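## Task

Press the keys L, I, E in that order on the keyboard; each correct letter in sequence counts. Pressing a wrong key, or any key after the E, fails it, and so does pressing the keyboard hard enough to break it. At the end the keyboard must lie flat on the table with its keys facing up, and this must hold without the robot supporting it. Nothing may be pushed or knocked off the table.

## Robot and tools

Robot: one arm with six joints (waist, shoulder, elbow, forearm roll, wrist pitch, wrist roll) ending in a two-finger gripper. The fingers point along the gripper's own +z axis and open and close along its y axis. The reported hand point is midway between the pads when they are shut; the closed fingertips stick out about 33 mm past it (about 9 mm when fully open), and closing pushes the tips roughly 24 mm further out. To tap keys, the fingers are usually closed and the tips lowered gently onto one key at a time.

Frames: the scene frame has its origin on the table surface under the arm base, +z up, and +y to the left when facing along +x. Result lines give end_effector_position (metres) and end_effector_quat_wxyz in this frame; the printed position can be a little off, more so at long reach. Cameras: cam_head_left, cam_head_right, cam_high, cam_low (896x504) and cam_wrist (616x616 fisheye); calibration lines map scene coordinates to pixels.

The 9-number row (all values from -1 to 1): dx, dy, dz, rx, ry, rz, position, force_limit, speed. The first six are an offset, not an absolute pose: a displacement and a rotation vector expressed in the gripper's own axes, measured from the gripper pose shown in the latest result that reported it (or from the current pose if none has yet, or for second and later calls in one reply). Scale: 1.0 equals 0.6 m or 180 degrees, so 0.01 is 6 mm. All six zeros means return to that reference pose, not stay still. position: +1 fully open (140 mm), about -0.8 pads touching, -1 close until blocked. force_limit: grip strength, roughly 14 N at -1, 60 N at 0, 107 N at +1. speed: finger speed, roughly 30 mm/s at -1 to 250 mm/s at +1.

Tools:
- execute_actions {"actions": [...], "pictures": bool}. Empty list: just report state. One action: {"rows": [[9 numbers], ...], "steps": n} with 1 to 15 rows and up to 15 steps of 1/30 s; each row is one step, the last row repeats to fill the steps, and every row is an offset from the same reference pose, not from the row before. One wait: {"steps": n} up to 300, counted from the previous result.
- move {"target": [9 numbers], "speed": m/s from 0.002 to 0.5, default 0.25}. One straight path toward the target offset (same reference rule), 0.5 to 10 s long; finger values are sent at the start. It does not avoid obstacles, may overshoot speed near a straight arm, and rotates the short way. Its result adds a move: line with the ending (done, off_target, moving, held, fault), limits that acted (paced = pose clipped; held = some steps blocked) and the distance left to the target.
- wait {"seconds": 0 to 10}: lets time pass with nothing new sent.
- zoom_image {"camera": name, "region": [x0, y0, x1, y1]} in pixels of that camera's latest image, max 504x504.
- finished_scene {"scene": number}: ends the current scene for good and reports success; the next task then appears.

Motion limits: each step the commanded pose is clipped to within 70 mm and 16 degrees of the measured pose, so large offsets take several actions; after an action the arm only continues to the last clipped pose. Position takes priority over orientation when both cannot be met. A Hand target line shows where the controller is heading. Pose unreachable lines and HELD marks mean a clearance check altered or blocked part of a command; the mount under the base counts as arm. The simulation keeps running between calls.

Gripper status (object_status): 0 moving, 1 blocked while opening, 2 blocked while closing (holding something), 3 reached target or pads met. position_measured is in counts: 3 open, 230 pads together.

Faults: a joint torque reaching its load limit (152 N m for waist, shoulder, elbow; 38 N m for the three wrist joints) or an outside force of 150 N anywhere on the arm stops it for 10 s and drops the rest of the call. The arm is stiff, so aiming even slightly below a firm surface can trigger this. Flange force reports the estimated outside force at the gripper; it is noisy, especially right after accelerations. MOTOR HOT warns of overheating; reaching the limit brakes the arm (OVER-TEMPERATURE FAULT).

Things to avoid: striking keys fast or commanding far below the key top (breaks the keyboard or faults the arm); brushing neighbouring keys or pressing any extra key; tipping, flipping or shoving the keyboard or other items off the table. Approach from above, descend slowly to just touch each key, lift clear, then shift to the next.

Each tool is called after "Emit:" as a command line: name --argument value for each argument, lists and objects as JSON in quotes; but a table of rows of numbers goes row by row, as --pt "numbers of a row", without its own name.

## Session

I'll start by looking at the scene.

Emit:
execute_actions --actions '[]'

Scene clock: 0.00 s of 4023.00 s.
end_effector_position=(+0.2009, +0.2017, +0.1683) position_measured=230 object_status=3 end_effector_quat_wxyz=(+0.266, +0.892, -0.008, -0.366)
Joint positions: [ 0.963  0.491  0.064 -0.28  -2.08   0.591]
Joint velocities: [-0.  0.  0.  0. -0.  0.]
Flange force (N, the push that the arm receives, along the gripper's own x y z axes): no reading
Hand target: +0.201, +0.202, +0.168; +0.266, +0.892, -0.008, -0.366

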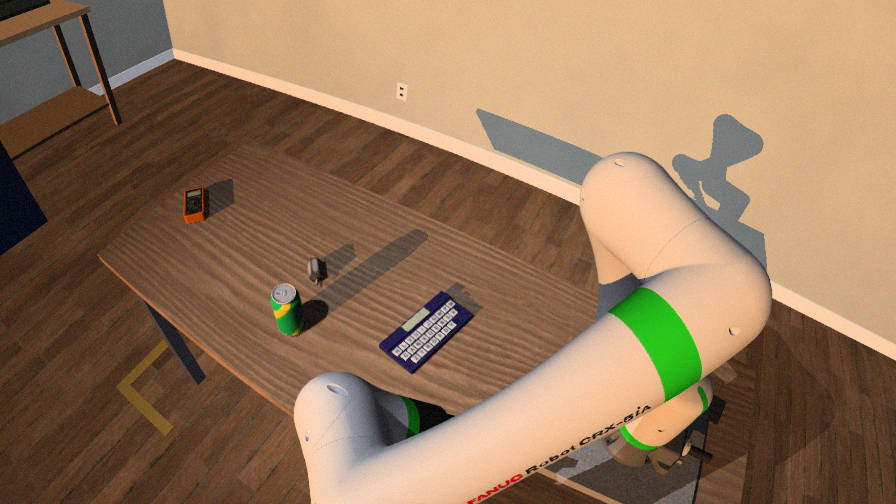

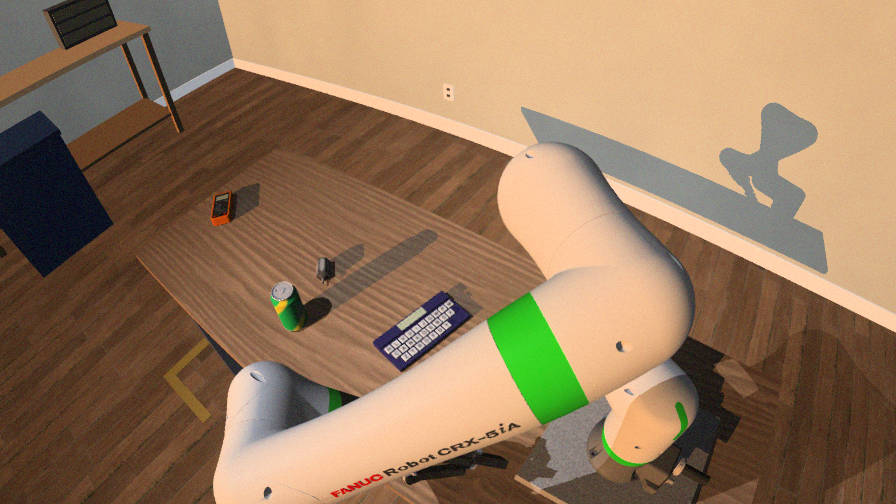

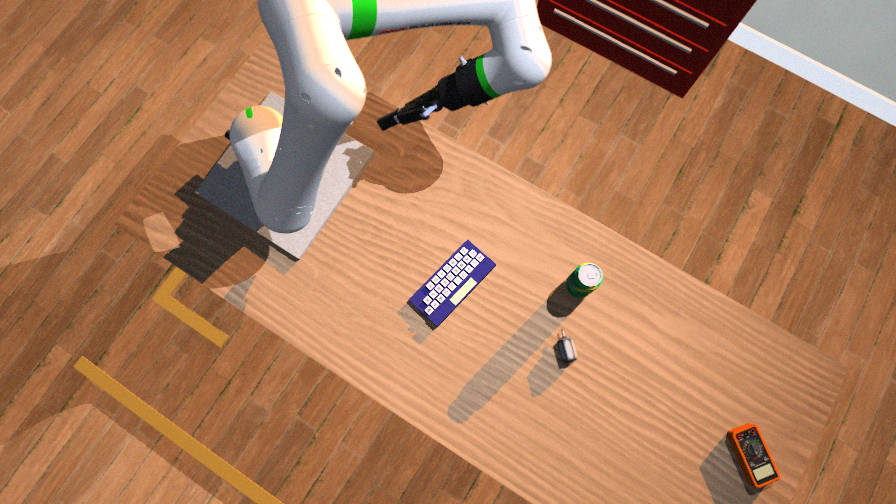

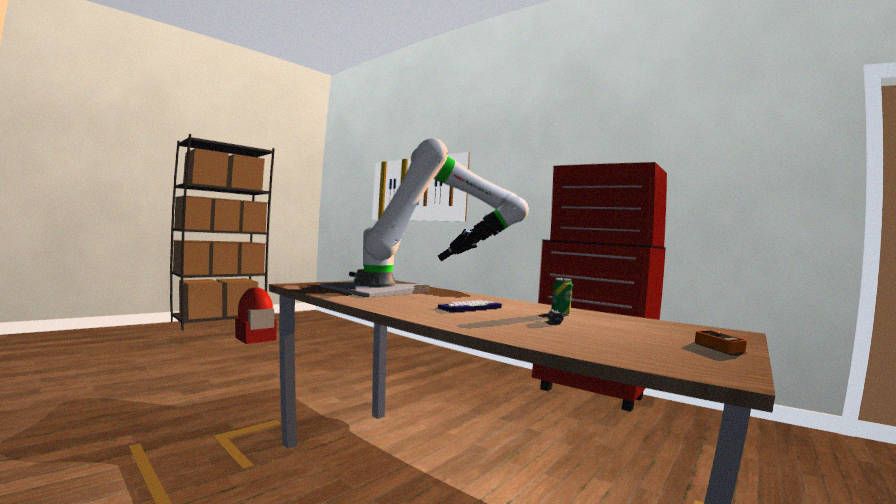

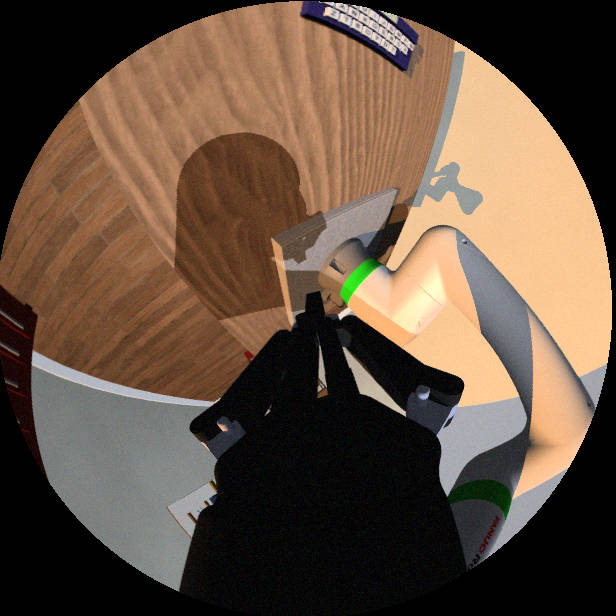

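Emit:
zoom_image --camera "cam_high" --region '[390, 225, 510, 345]'

Emit:
zoom_image --camera "cam_head_left" --region '[370, 275, 490, 385]'

Emit:
zoom_image --camera "cam_head_right" --region '[365, 275, 485, 385]'

Region (390, 225, 510, 345) of cam_high's 896x504 image, scaled by 4.200, with more detail than that image has.

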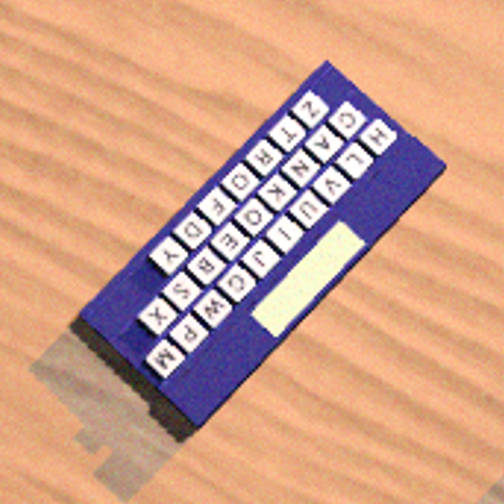

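Region (370, 275, 490, 385) of cam_head_left's 896x504 image, scaled by 4.200, with more detail than that image has; it fills the top 462 rows of this view, and the rest is white.

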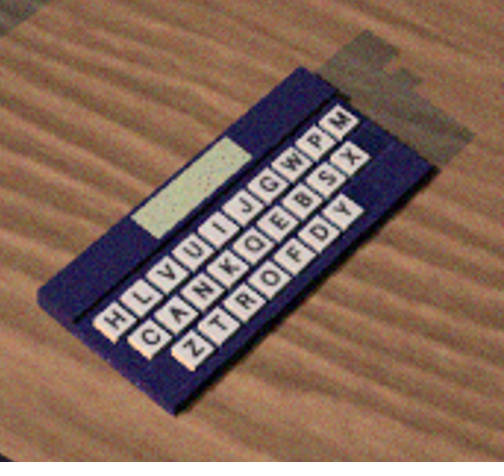

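Region (365, 275, 485, 385) of cam_head_right's 896x504 image, scaled by 4.200, with more detail than that image has; it fills the top 462 rows of this view, and the rest is white.

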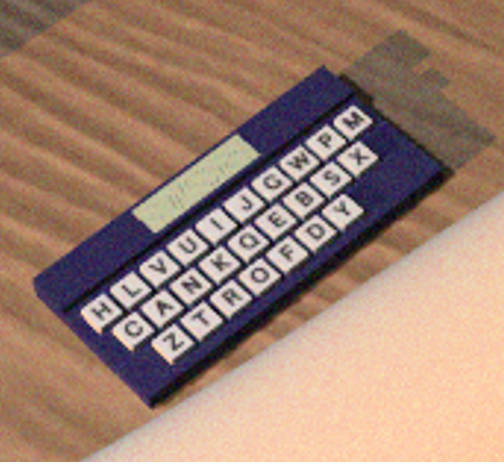

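Emit:
zoom_image --camera "cam_high" --region '[520, 250, 640, 380]'

Emit:
zoom_image --camera "cam_high" --region '[360, 40, 520, 160]'

Emit:
zoom_image --camera "cam_wrist" --region '[220, 260, 420, 460]'

Emit:
zoom_image --camera "cam_low" --region '[410, 190, 600, 340]'

Region (520, 250, 640, 380) of cam_high's 896x504 image, scaled by 3.877, with more detail than that image has; it fills the left 465 columns of this view, and the rest is white.

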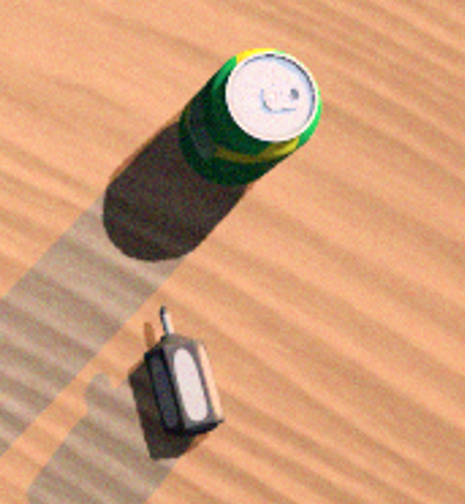

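Region (360, 40, 520, 160) of cam_high's 896x504 image, scaled by 3.150, with more detail than that image has; it fills the top 378 rows of this view, and the rest is white.

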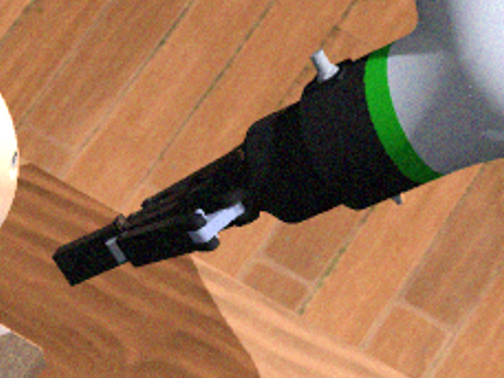

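Region (220, 260, 420, 460) of cam_wrist's 616x616 image, scaled by 2.520, with more detail than that image has.

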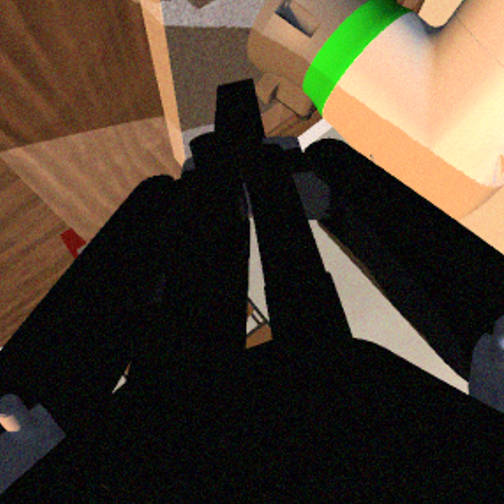

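Region (410, 190, 600, 340) of cam_low's 896x504 image, scaled by 2.653, with more detail than that image has; it fills the top 398 rows of this view, and the rest is white.

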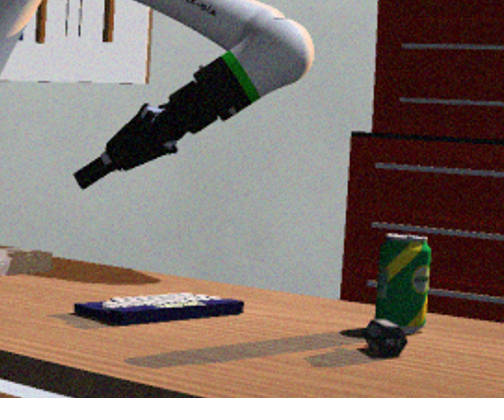

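Emit:
move --target '[0.5107, 0.3042, -0.1773, 0.088, 0.0882, 0.0186, -1, 0, 0]' --speed 0.25

Scene clock: 52.07 s of 4023.00 s.
end_effector_position=(+0.5278, +0.0302, +0.1209) position_measured=233 object_status=3 end_effector_quat_wxyz=(+0.150, +0.961, -0.048, -0.227)
Joint positions: [ 0.416  0.741  0.477  0.113 -1.88   1.078]
Joint velocities: [-0.001  0.     0.001  0.001 -0.001 -0.001]
Flange force (N, the push that the arm receives, along the gripper's own x y z axes): [12.4 -4.5 -8.1]
Hand target: +0.528, +0.030, +0.121; +0.150, +0.961, -0.048, -0.227
Off the commanded pose: 0.001 m, 0 deg.
After step 90, 47.20 s passed at rest.
move: done
camera_calibration (this result's frames):
cam_wrist: T_world_to_cam=[[-0.23621, -0.902826, 0.359319, 0.117664], [-0.640763, 0.422714, 0.640887, 0.249747], [-0.730498, -0.0788538, -0.678347, 0.660108], [0, 0, 0, 1]] pos_world=[0.67003, 0.0527101, 0.245444]

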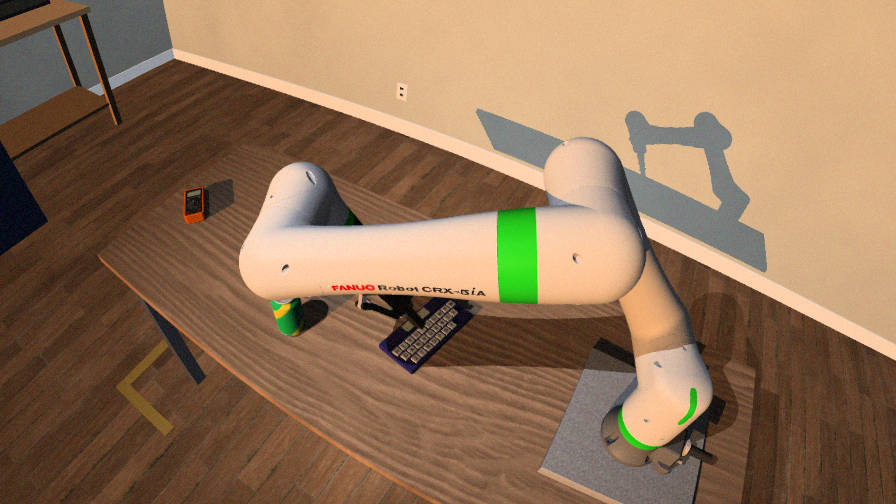

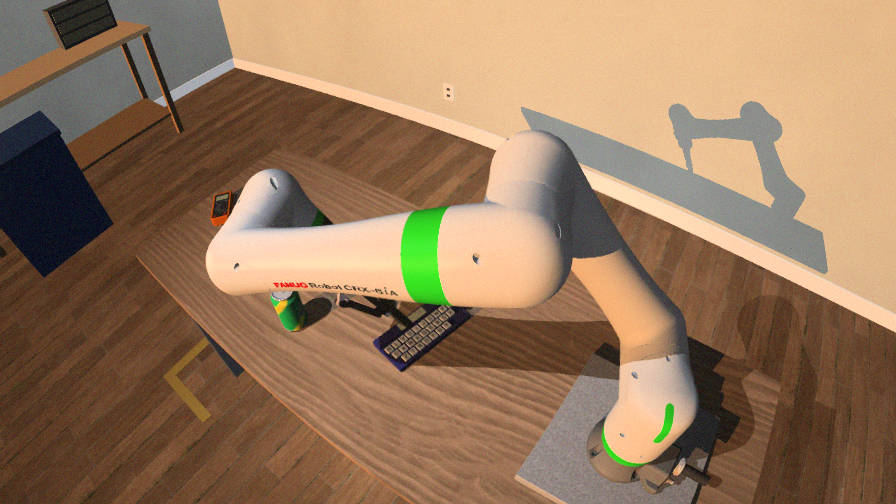

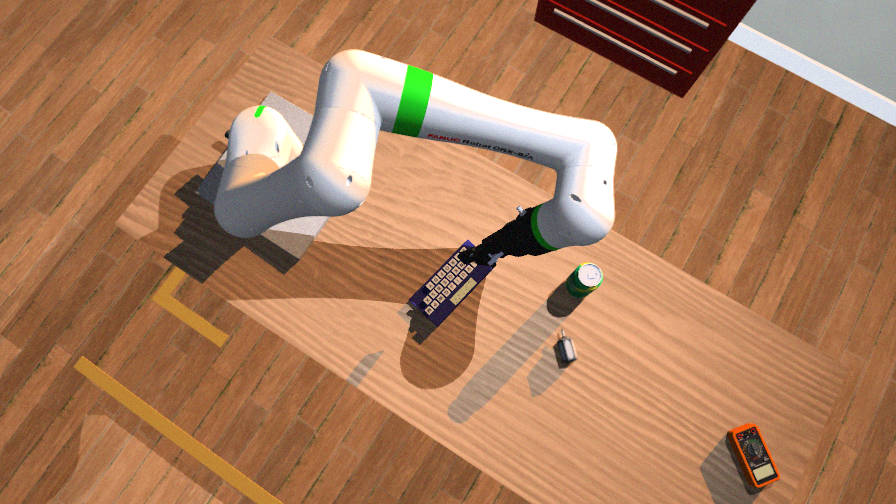

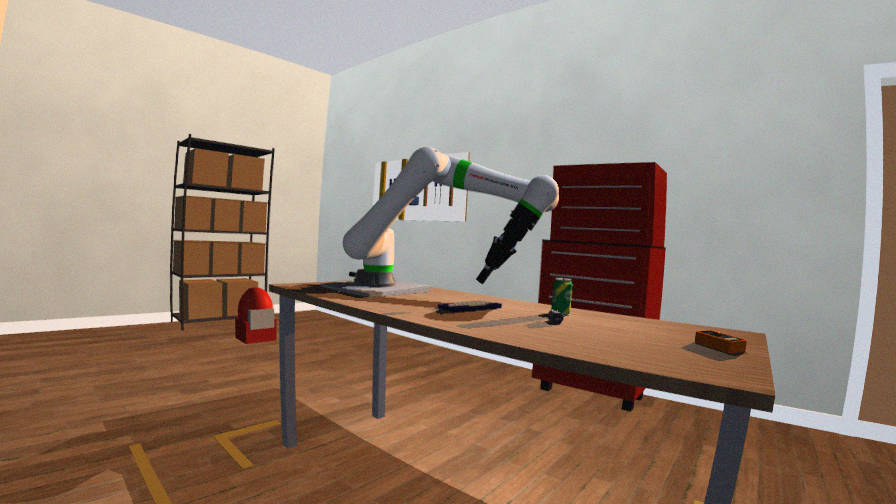

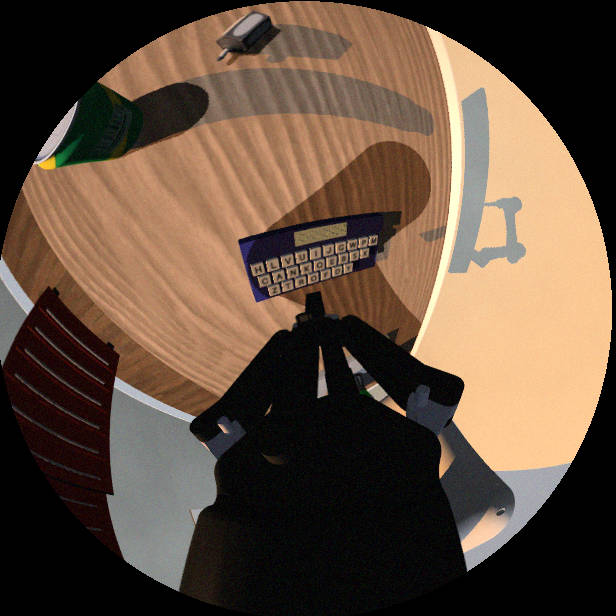

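Emit:
zoom_image --camera "cam_wrist" --region '[230, 200, 400, 330]'

Region (230, 200, 400, 330) of cam_wrist's 616x616 image, scaled by 2.965, with more detail than that image has; it fills the top 385 rows of this view, and the rest is white.

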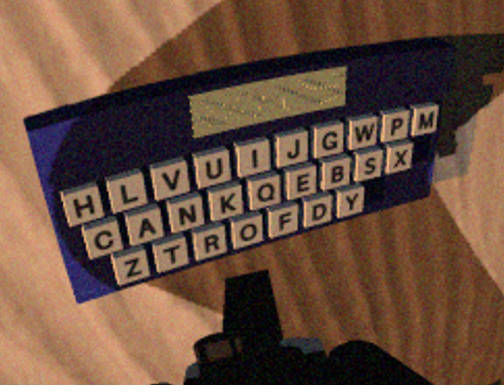

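Emit:
move --target '[0.0452, -0.0572, 0.0448, 0, 0, 0, -1, 0, 0]' --speed 0.1

Scene clock: 66.17 s of 4023.00 s.
end_effector_position=(+0.5408, +0.0512, +0.0760) position_measured=233 object_status=3 end_effector_quat_wxyz=(+0.150, +0.961, -0.048, -0.227)
Joint positions: [ 0.434  0.819  0.502  0.101 -1.829  1.054]
Joint velocities: [ 0.    -0.     0.    -0.     0.001 -0.001]
Flange force (N, the push that the arm receives, along the gripper's own x y z axes): [9.3 -3.7 -5.4]
Hand target: +0.541, +0.051, +0.076; +0.150, +0.961, -0.048, -0.227
Off the commanded pose: 0.000 m, 0 deg.
After step 90, 10.30 s passed at rest.
move: done
camera_calibration (this result's frames):
cam_wrist: T_world_to_cam=[[-0.236263, -0.902844, 0.359239, 0.155943], [-0.640749, 0.422694, 0.640914, 0.278004], [-0.730493, -0.0787582, -0.678363, 0.640754], [0, 0, 0, 1]] pos_world=[0.683041, 0.0737466, 0.200467]

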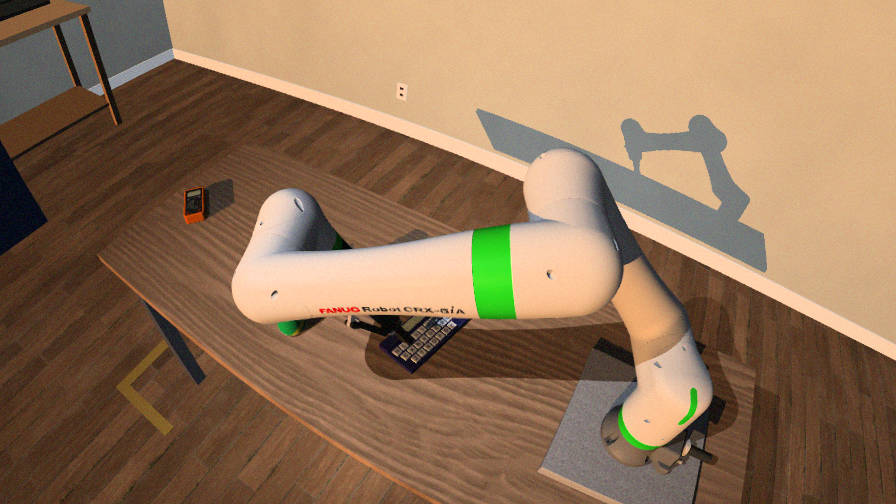

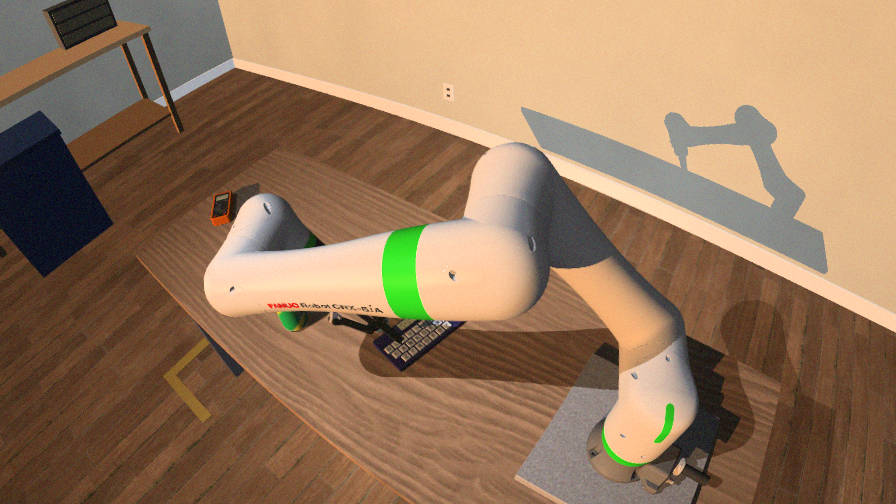

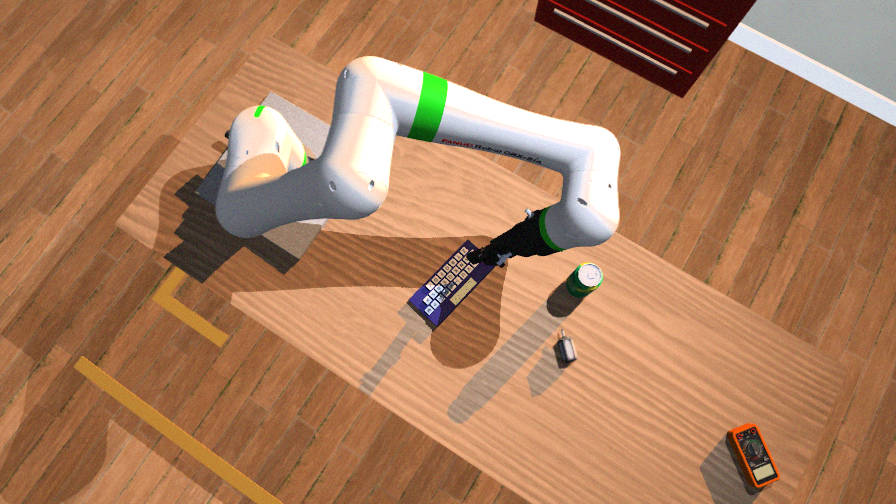

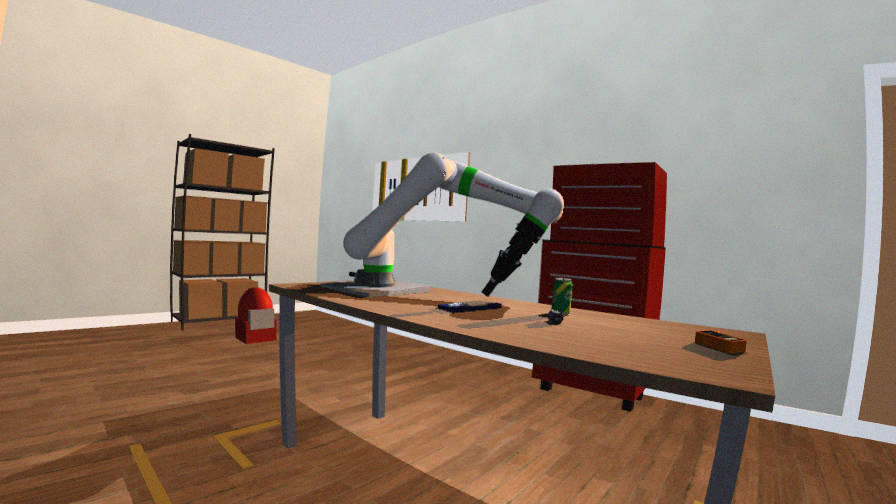

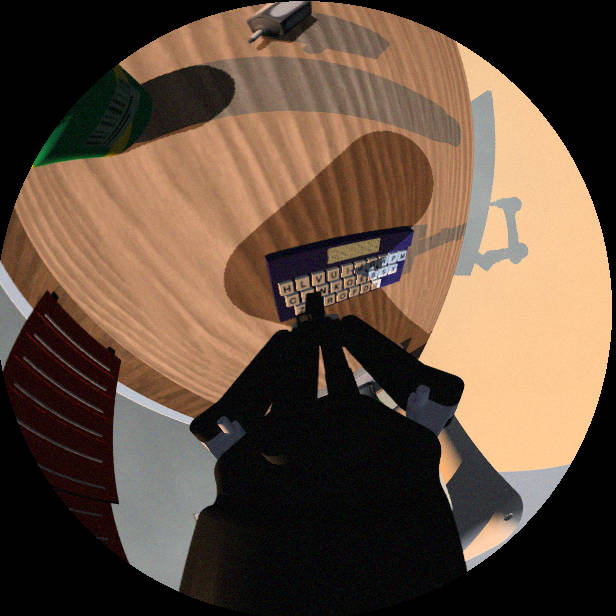

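Emit:
zoom_image --camera "cam_wrist" --region '[260, 240, 360, 330]'

Emit:
zoom_image --camera "cam_low" --region '[430, 260, 530, 330]'

Emit:
zoom_image --camera "cam_head_right" --region '[360, 300, 470, 380]'

Region (260, 240, 360, 330) of cam_wrist's 616x616 image, scaled by 5.040, with more detail than that image has; it fills the top 454 rows of this view, and the rest is white.

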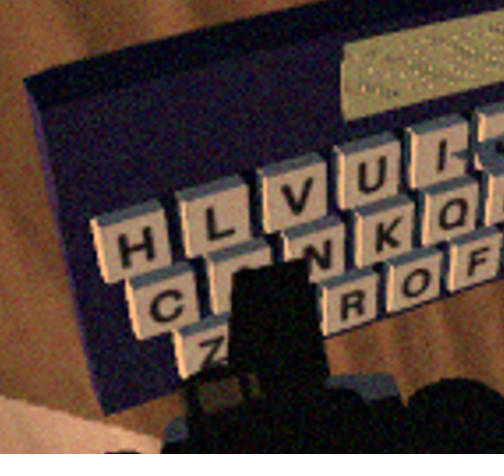

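Region (430, 260, 530, 330) of cam_low's 896x504 image, scaled by 5.040, with more detail than that image has; it fills the top 353 rows of this view, and the rest is white.

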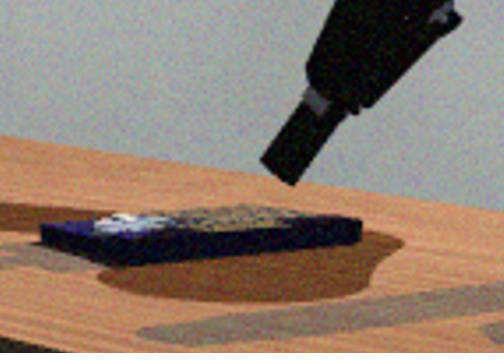

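Region (360, 300, 470, 380) of cam_head_right's 896x504 image, scaled by 4.582, with more detail than that image has; it fills the top 367 rows of this view, and the rest is white.

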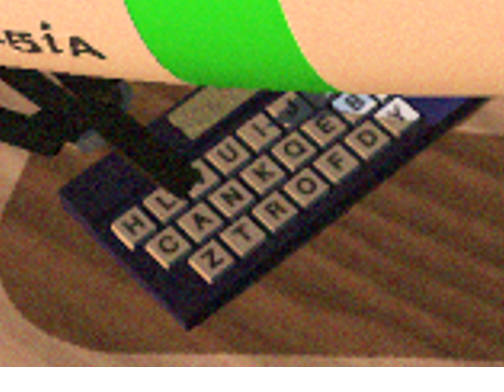

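Emit:
move --target '[0.00773, -0.00569, 0.01561, 0, 0, 0, -1, 0, 0]' --speed 0.03

Scene clock: 78.70 s of 4023.00 s.
end_effector_position=(+0.5409, +0.0512, +0.0650) position_measured=233 object_status=3 end_effector_quat_wxyz=(+0.150, +0.961, -0.048, -0.227)
Joint positions: [ 0.434  0.828  0.49   0.101 -1.809  1.052]
Joint velocities: [-0.002 -0.    -0.     0.    -0.     0.   ]
Flange force (N, the push that the arm receives, along the gripper's own x y z axes): [12.0 -5.6 -7.4]
Hand target: +0.541, +0.051, +0.065; +0.150, +0.961, -0.048, -0.227
Off the commanded pose: 0.000 m, 0 deg.
After step 90, 8.83 s passed at rest.
move: done
camera_calibration (this result's frames):
cam_wrist: T_world_to_cam=[[-0.236226, -0.902769, 0.35945, 0.15979], [-0.640849, 0.422809, 0.640738, 0.28517], [-0.730417, -0.0789948, -0.678417, 0.63334], [0, 0, 0, 1]] pos_world=[0.6831, 0.0737122, 0.189513]

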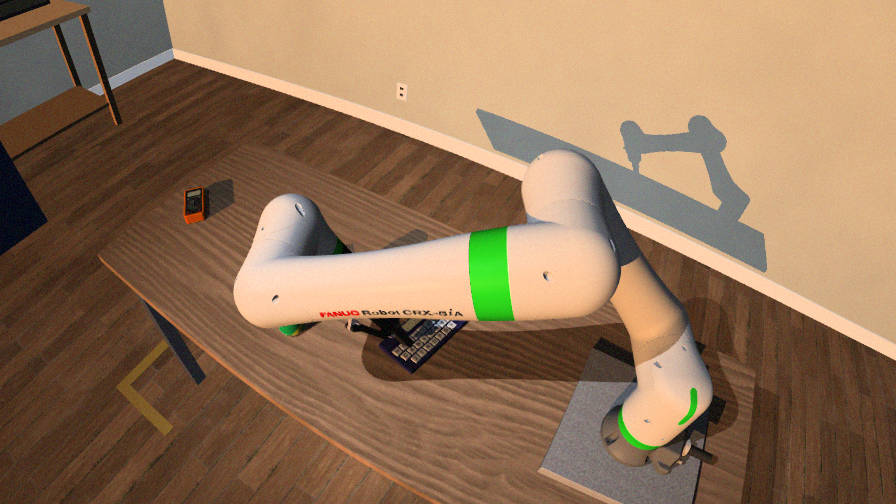

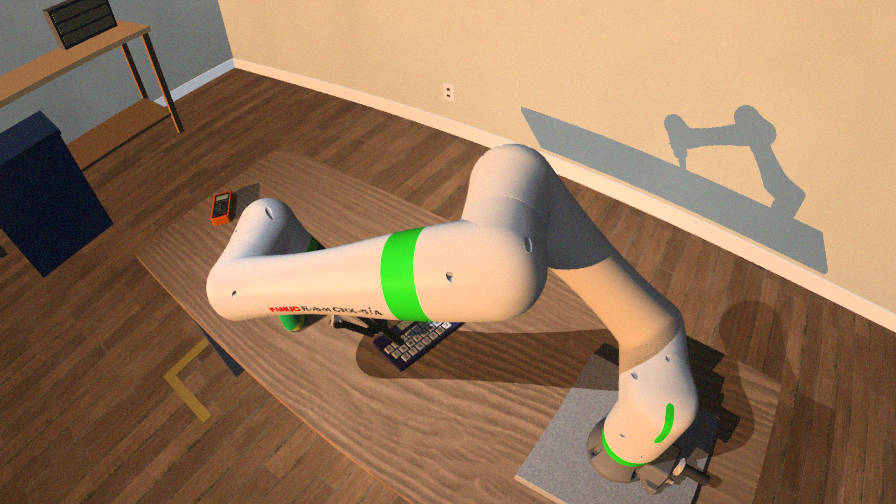

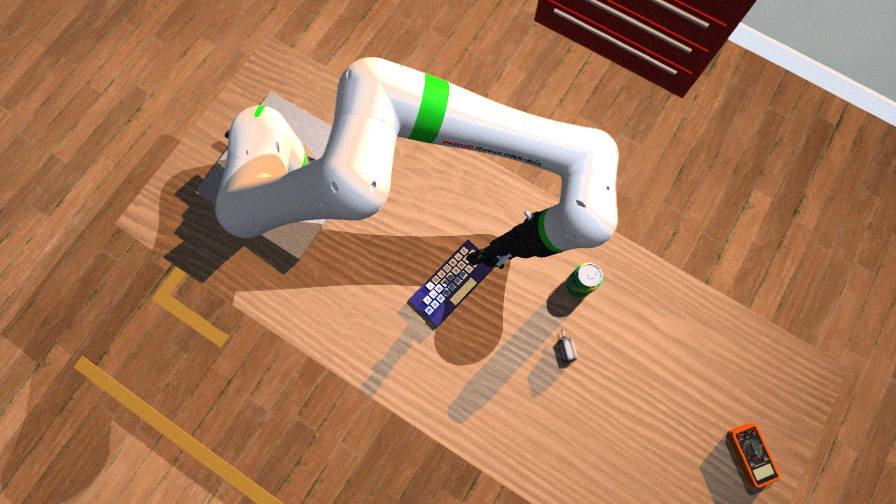

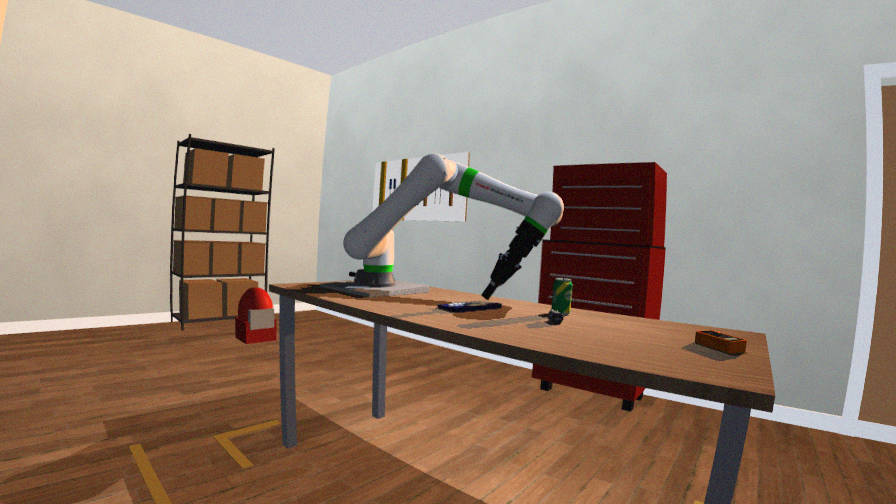

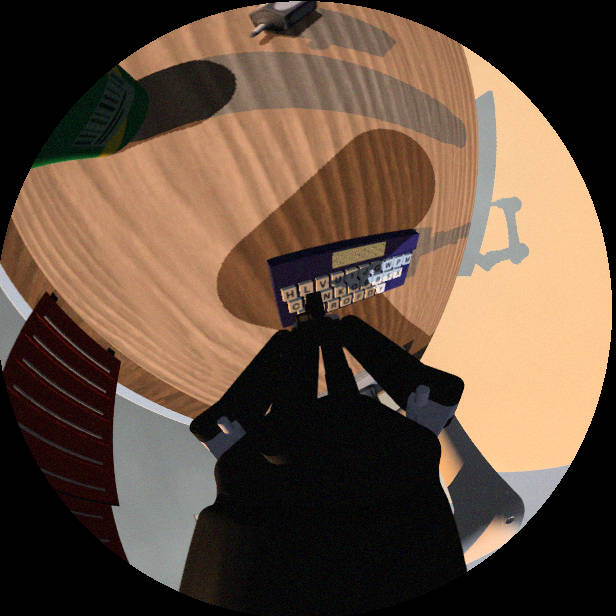

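Emit:
zoom_image --camera "cam_wrist" --region '[260, 240, 360, 330]'

Emit:
zoom_image --camera "cam_low" --region '[450, 270, 520, 320]'

Emit:
zoom_image --camera "cam_head_right" --region '[365, 310, 445, 375]'

Region (260, 240, 360, 330) of cam_wrist's 616x616 image, scaled by 5.040, with more detail than that image has; it fills the top 454 rows of this view, and the rest is white.

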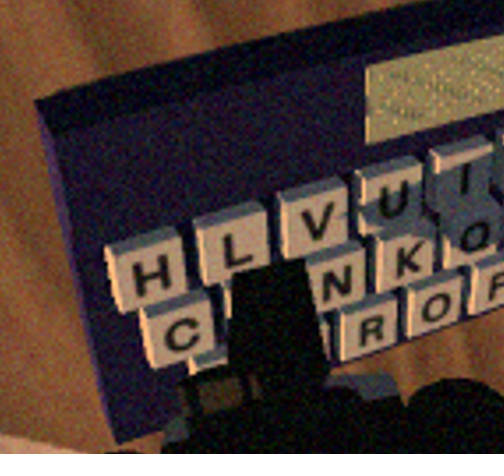

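Region (450, 270, 520, 320) of cam_low's 896x504 image, scaled by 7.200, with more detail than that image has; it fills the top 360 rows of this view, and the rest is white.

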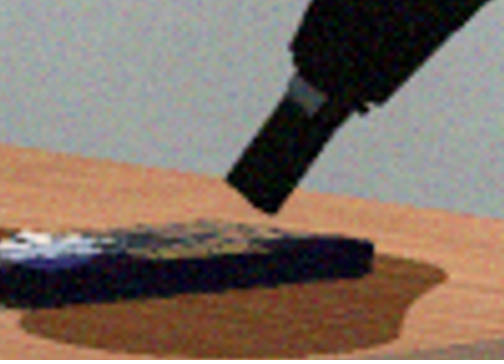

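Region (365, 310, 445, 375) of cam_head_right's 896x504 image, scaled by 6.300, with more detail than that image has; it fills the top 410 rows of this view, and the rest is white.

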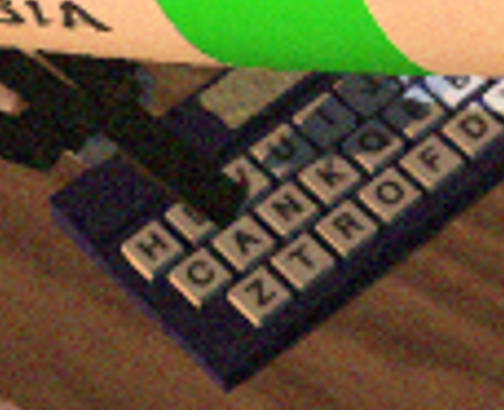

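Emit:
move --target '[0.00127, 0.00018, 0.00923, 0, 0, 0, -1, 0, 0]' --speed 0.02

Scene clock: 92.63 s of 4023.00 s.
end_effector_position=(+0.5391, +0.0495, +0.0600) position_measured=233 object_status=3 end_effector_quat_wxyz=(+0.150, +0.961, -0.048, -0.227)
Joint positions: [ 0.432  0.826  0.475  0.102 -1.795  1.052]
Joint velocities: [-0.001 -0.001 -0.     0.001 -0.     0.001]
Flange force (N, the push that the arm receives, along the gripper's own x y z axes): [9.3 -3.9 -4.9]
Hand target: +0.539, +0.049, +0.060; +0.150, +0.961, -0.048, -0.227
Off the commanded pose: 0.000 m, 0 deg.
After step 90, 10.23 s passed at rest.
move: done
camera_calibration (this result's frames):
cam_wrist: T_world_to_cam=[[-0.236253, -0.90277, 0.359432, 0.159647], [-0.640837, 0.422815, 0.640747, 0.28793], [-0.73042, -0.0789587, -0.678419, 0.628486], [0, 0, 0, 1]] pos_world=[0.681292, 0.0720077, 0.184505]

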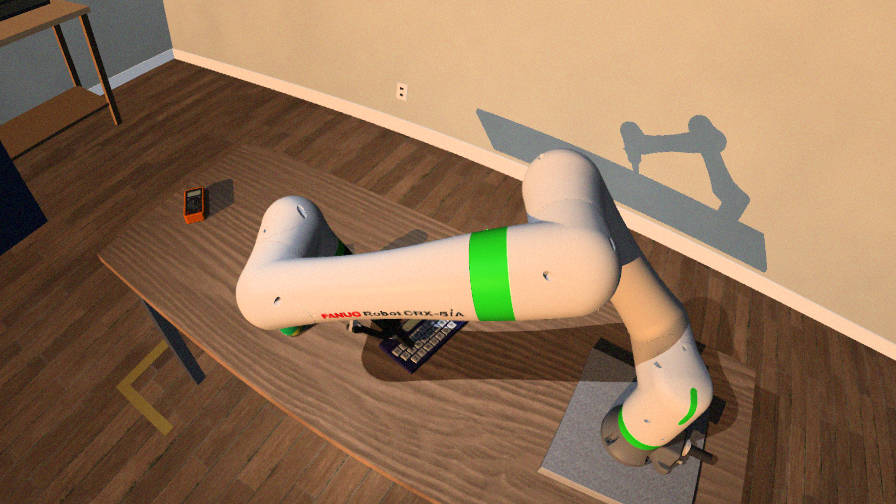

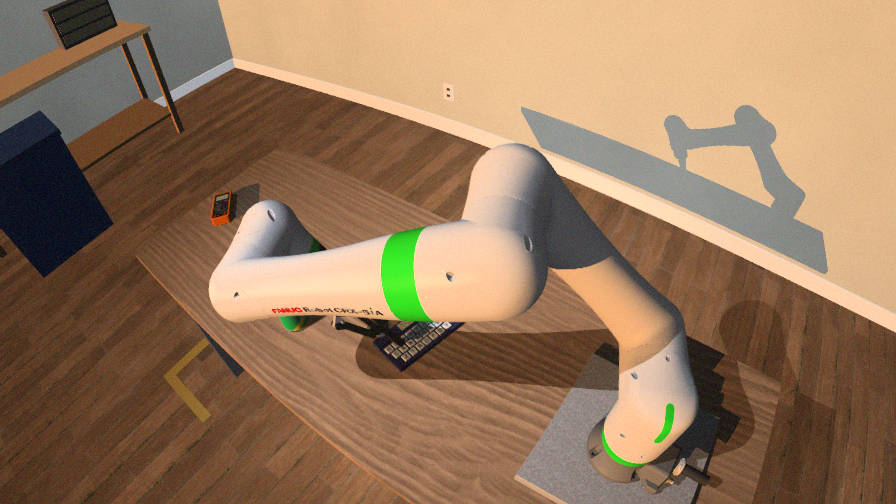

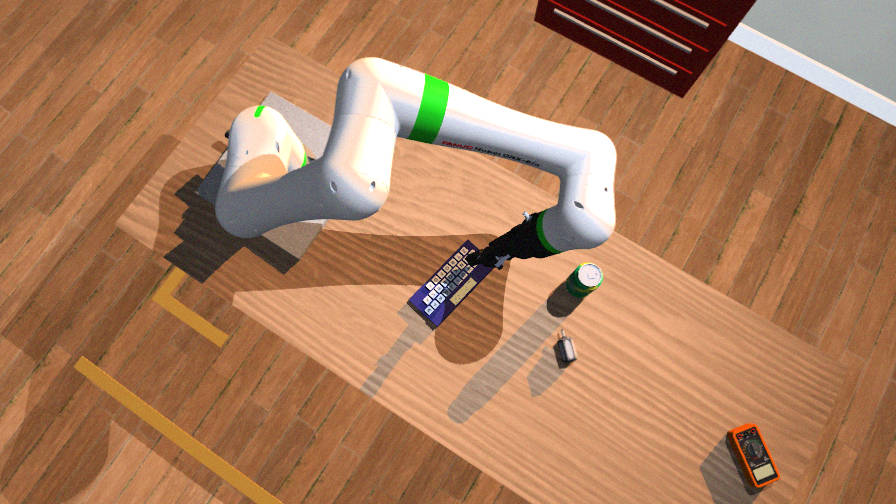

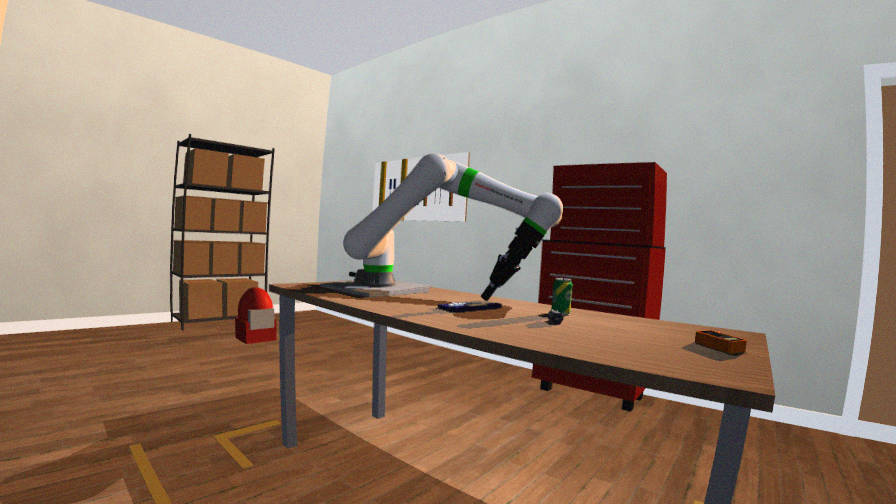

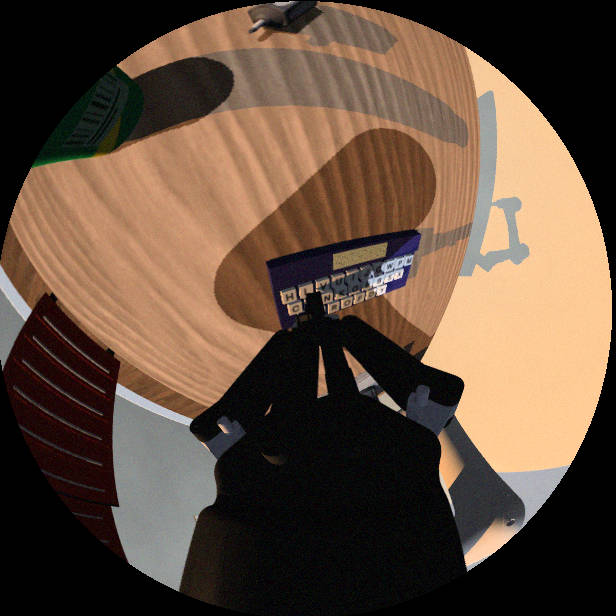

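Emit:
zoom_image --camera "cam_wrist" --region '[260, 240, 360, 330]'

Emit:
zoom_image --camera "cam_low" --region '[450, 270, 520, 320]'

Region (260, 240, 360, 330) of cam_wrist's 616x616 image, scaled by 5.040, with more detail than that image has; it fills the top 454 rows of this view, and the rest is white.

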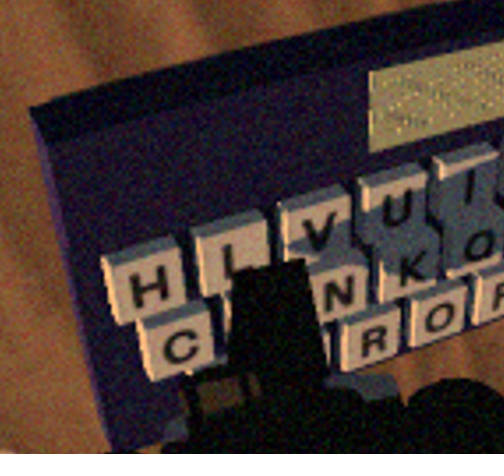

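Region (450, 270, 520, 320) of cam_low's 896x504 image, scaled by 7.200, with more detail than that image has; it fills the top 360 rows of this view, and the rest is white.

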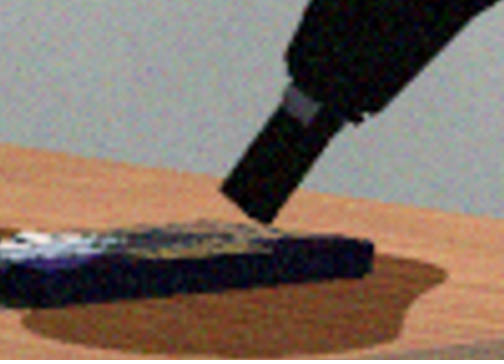

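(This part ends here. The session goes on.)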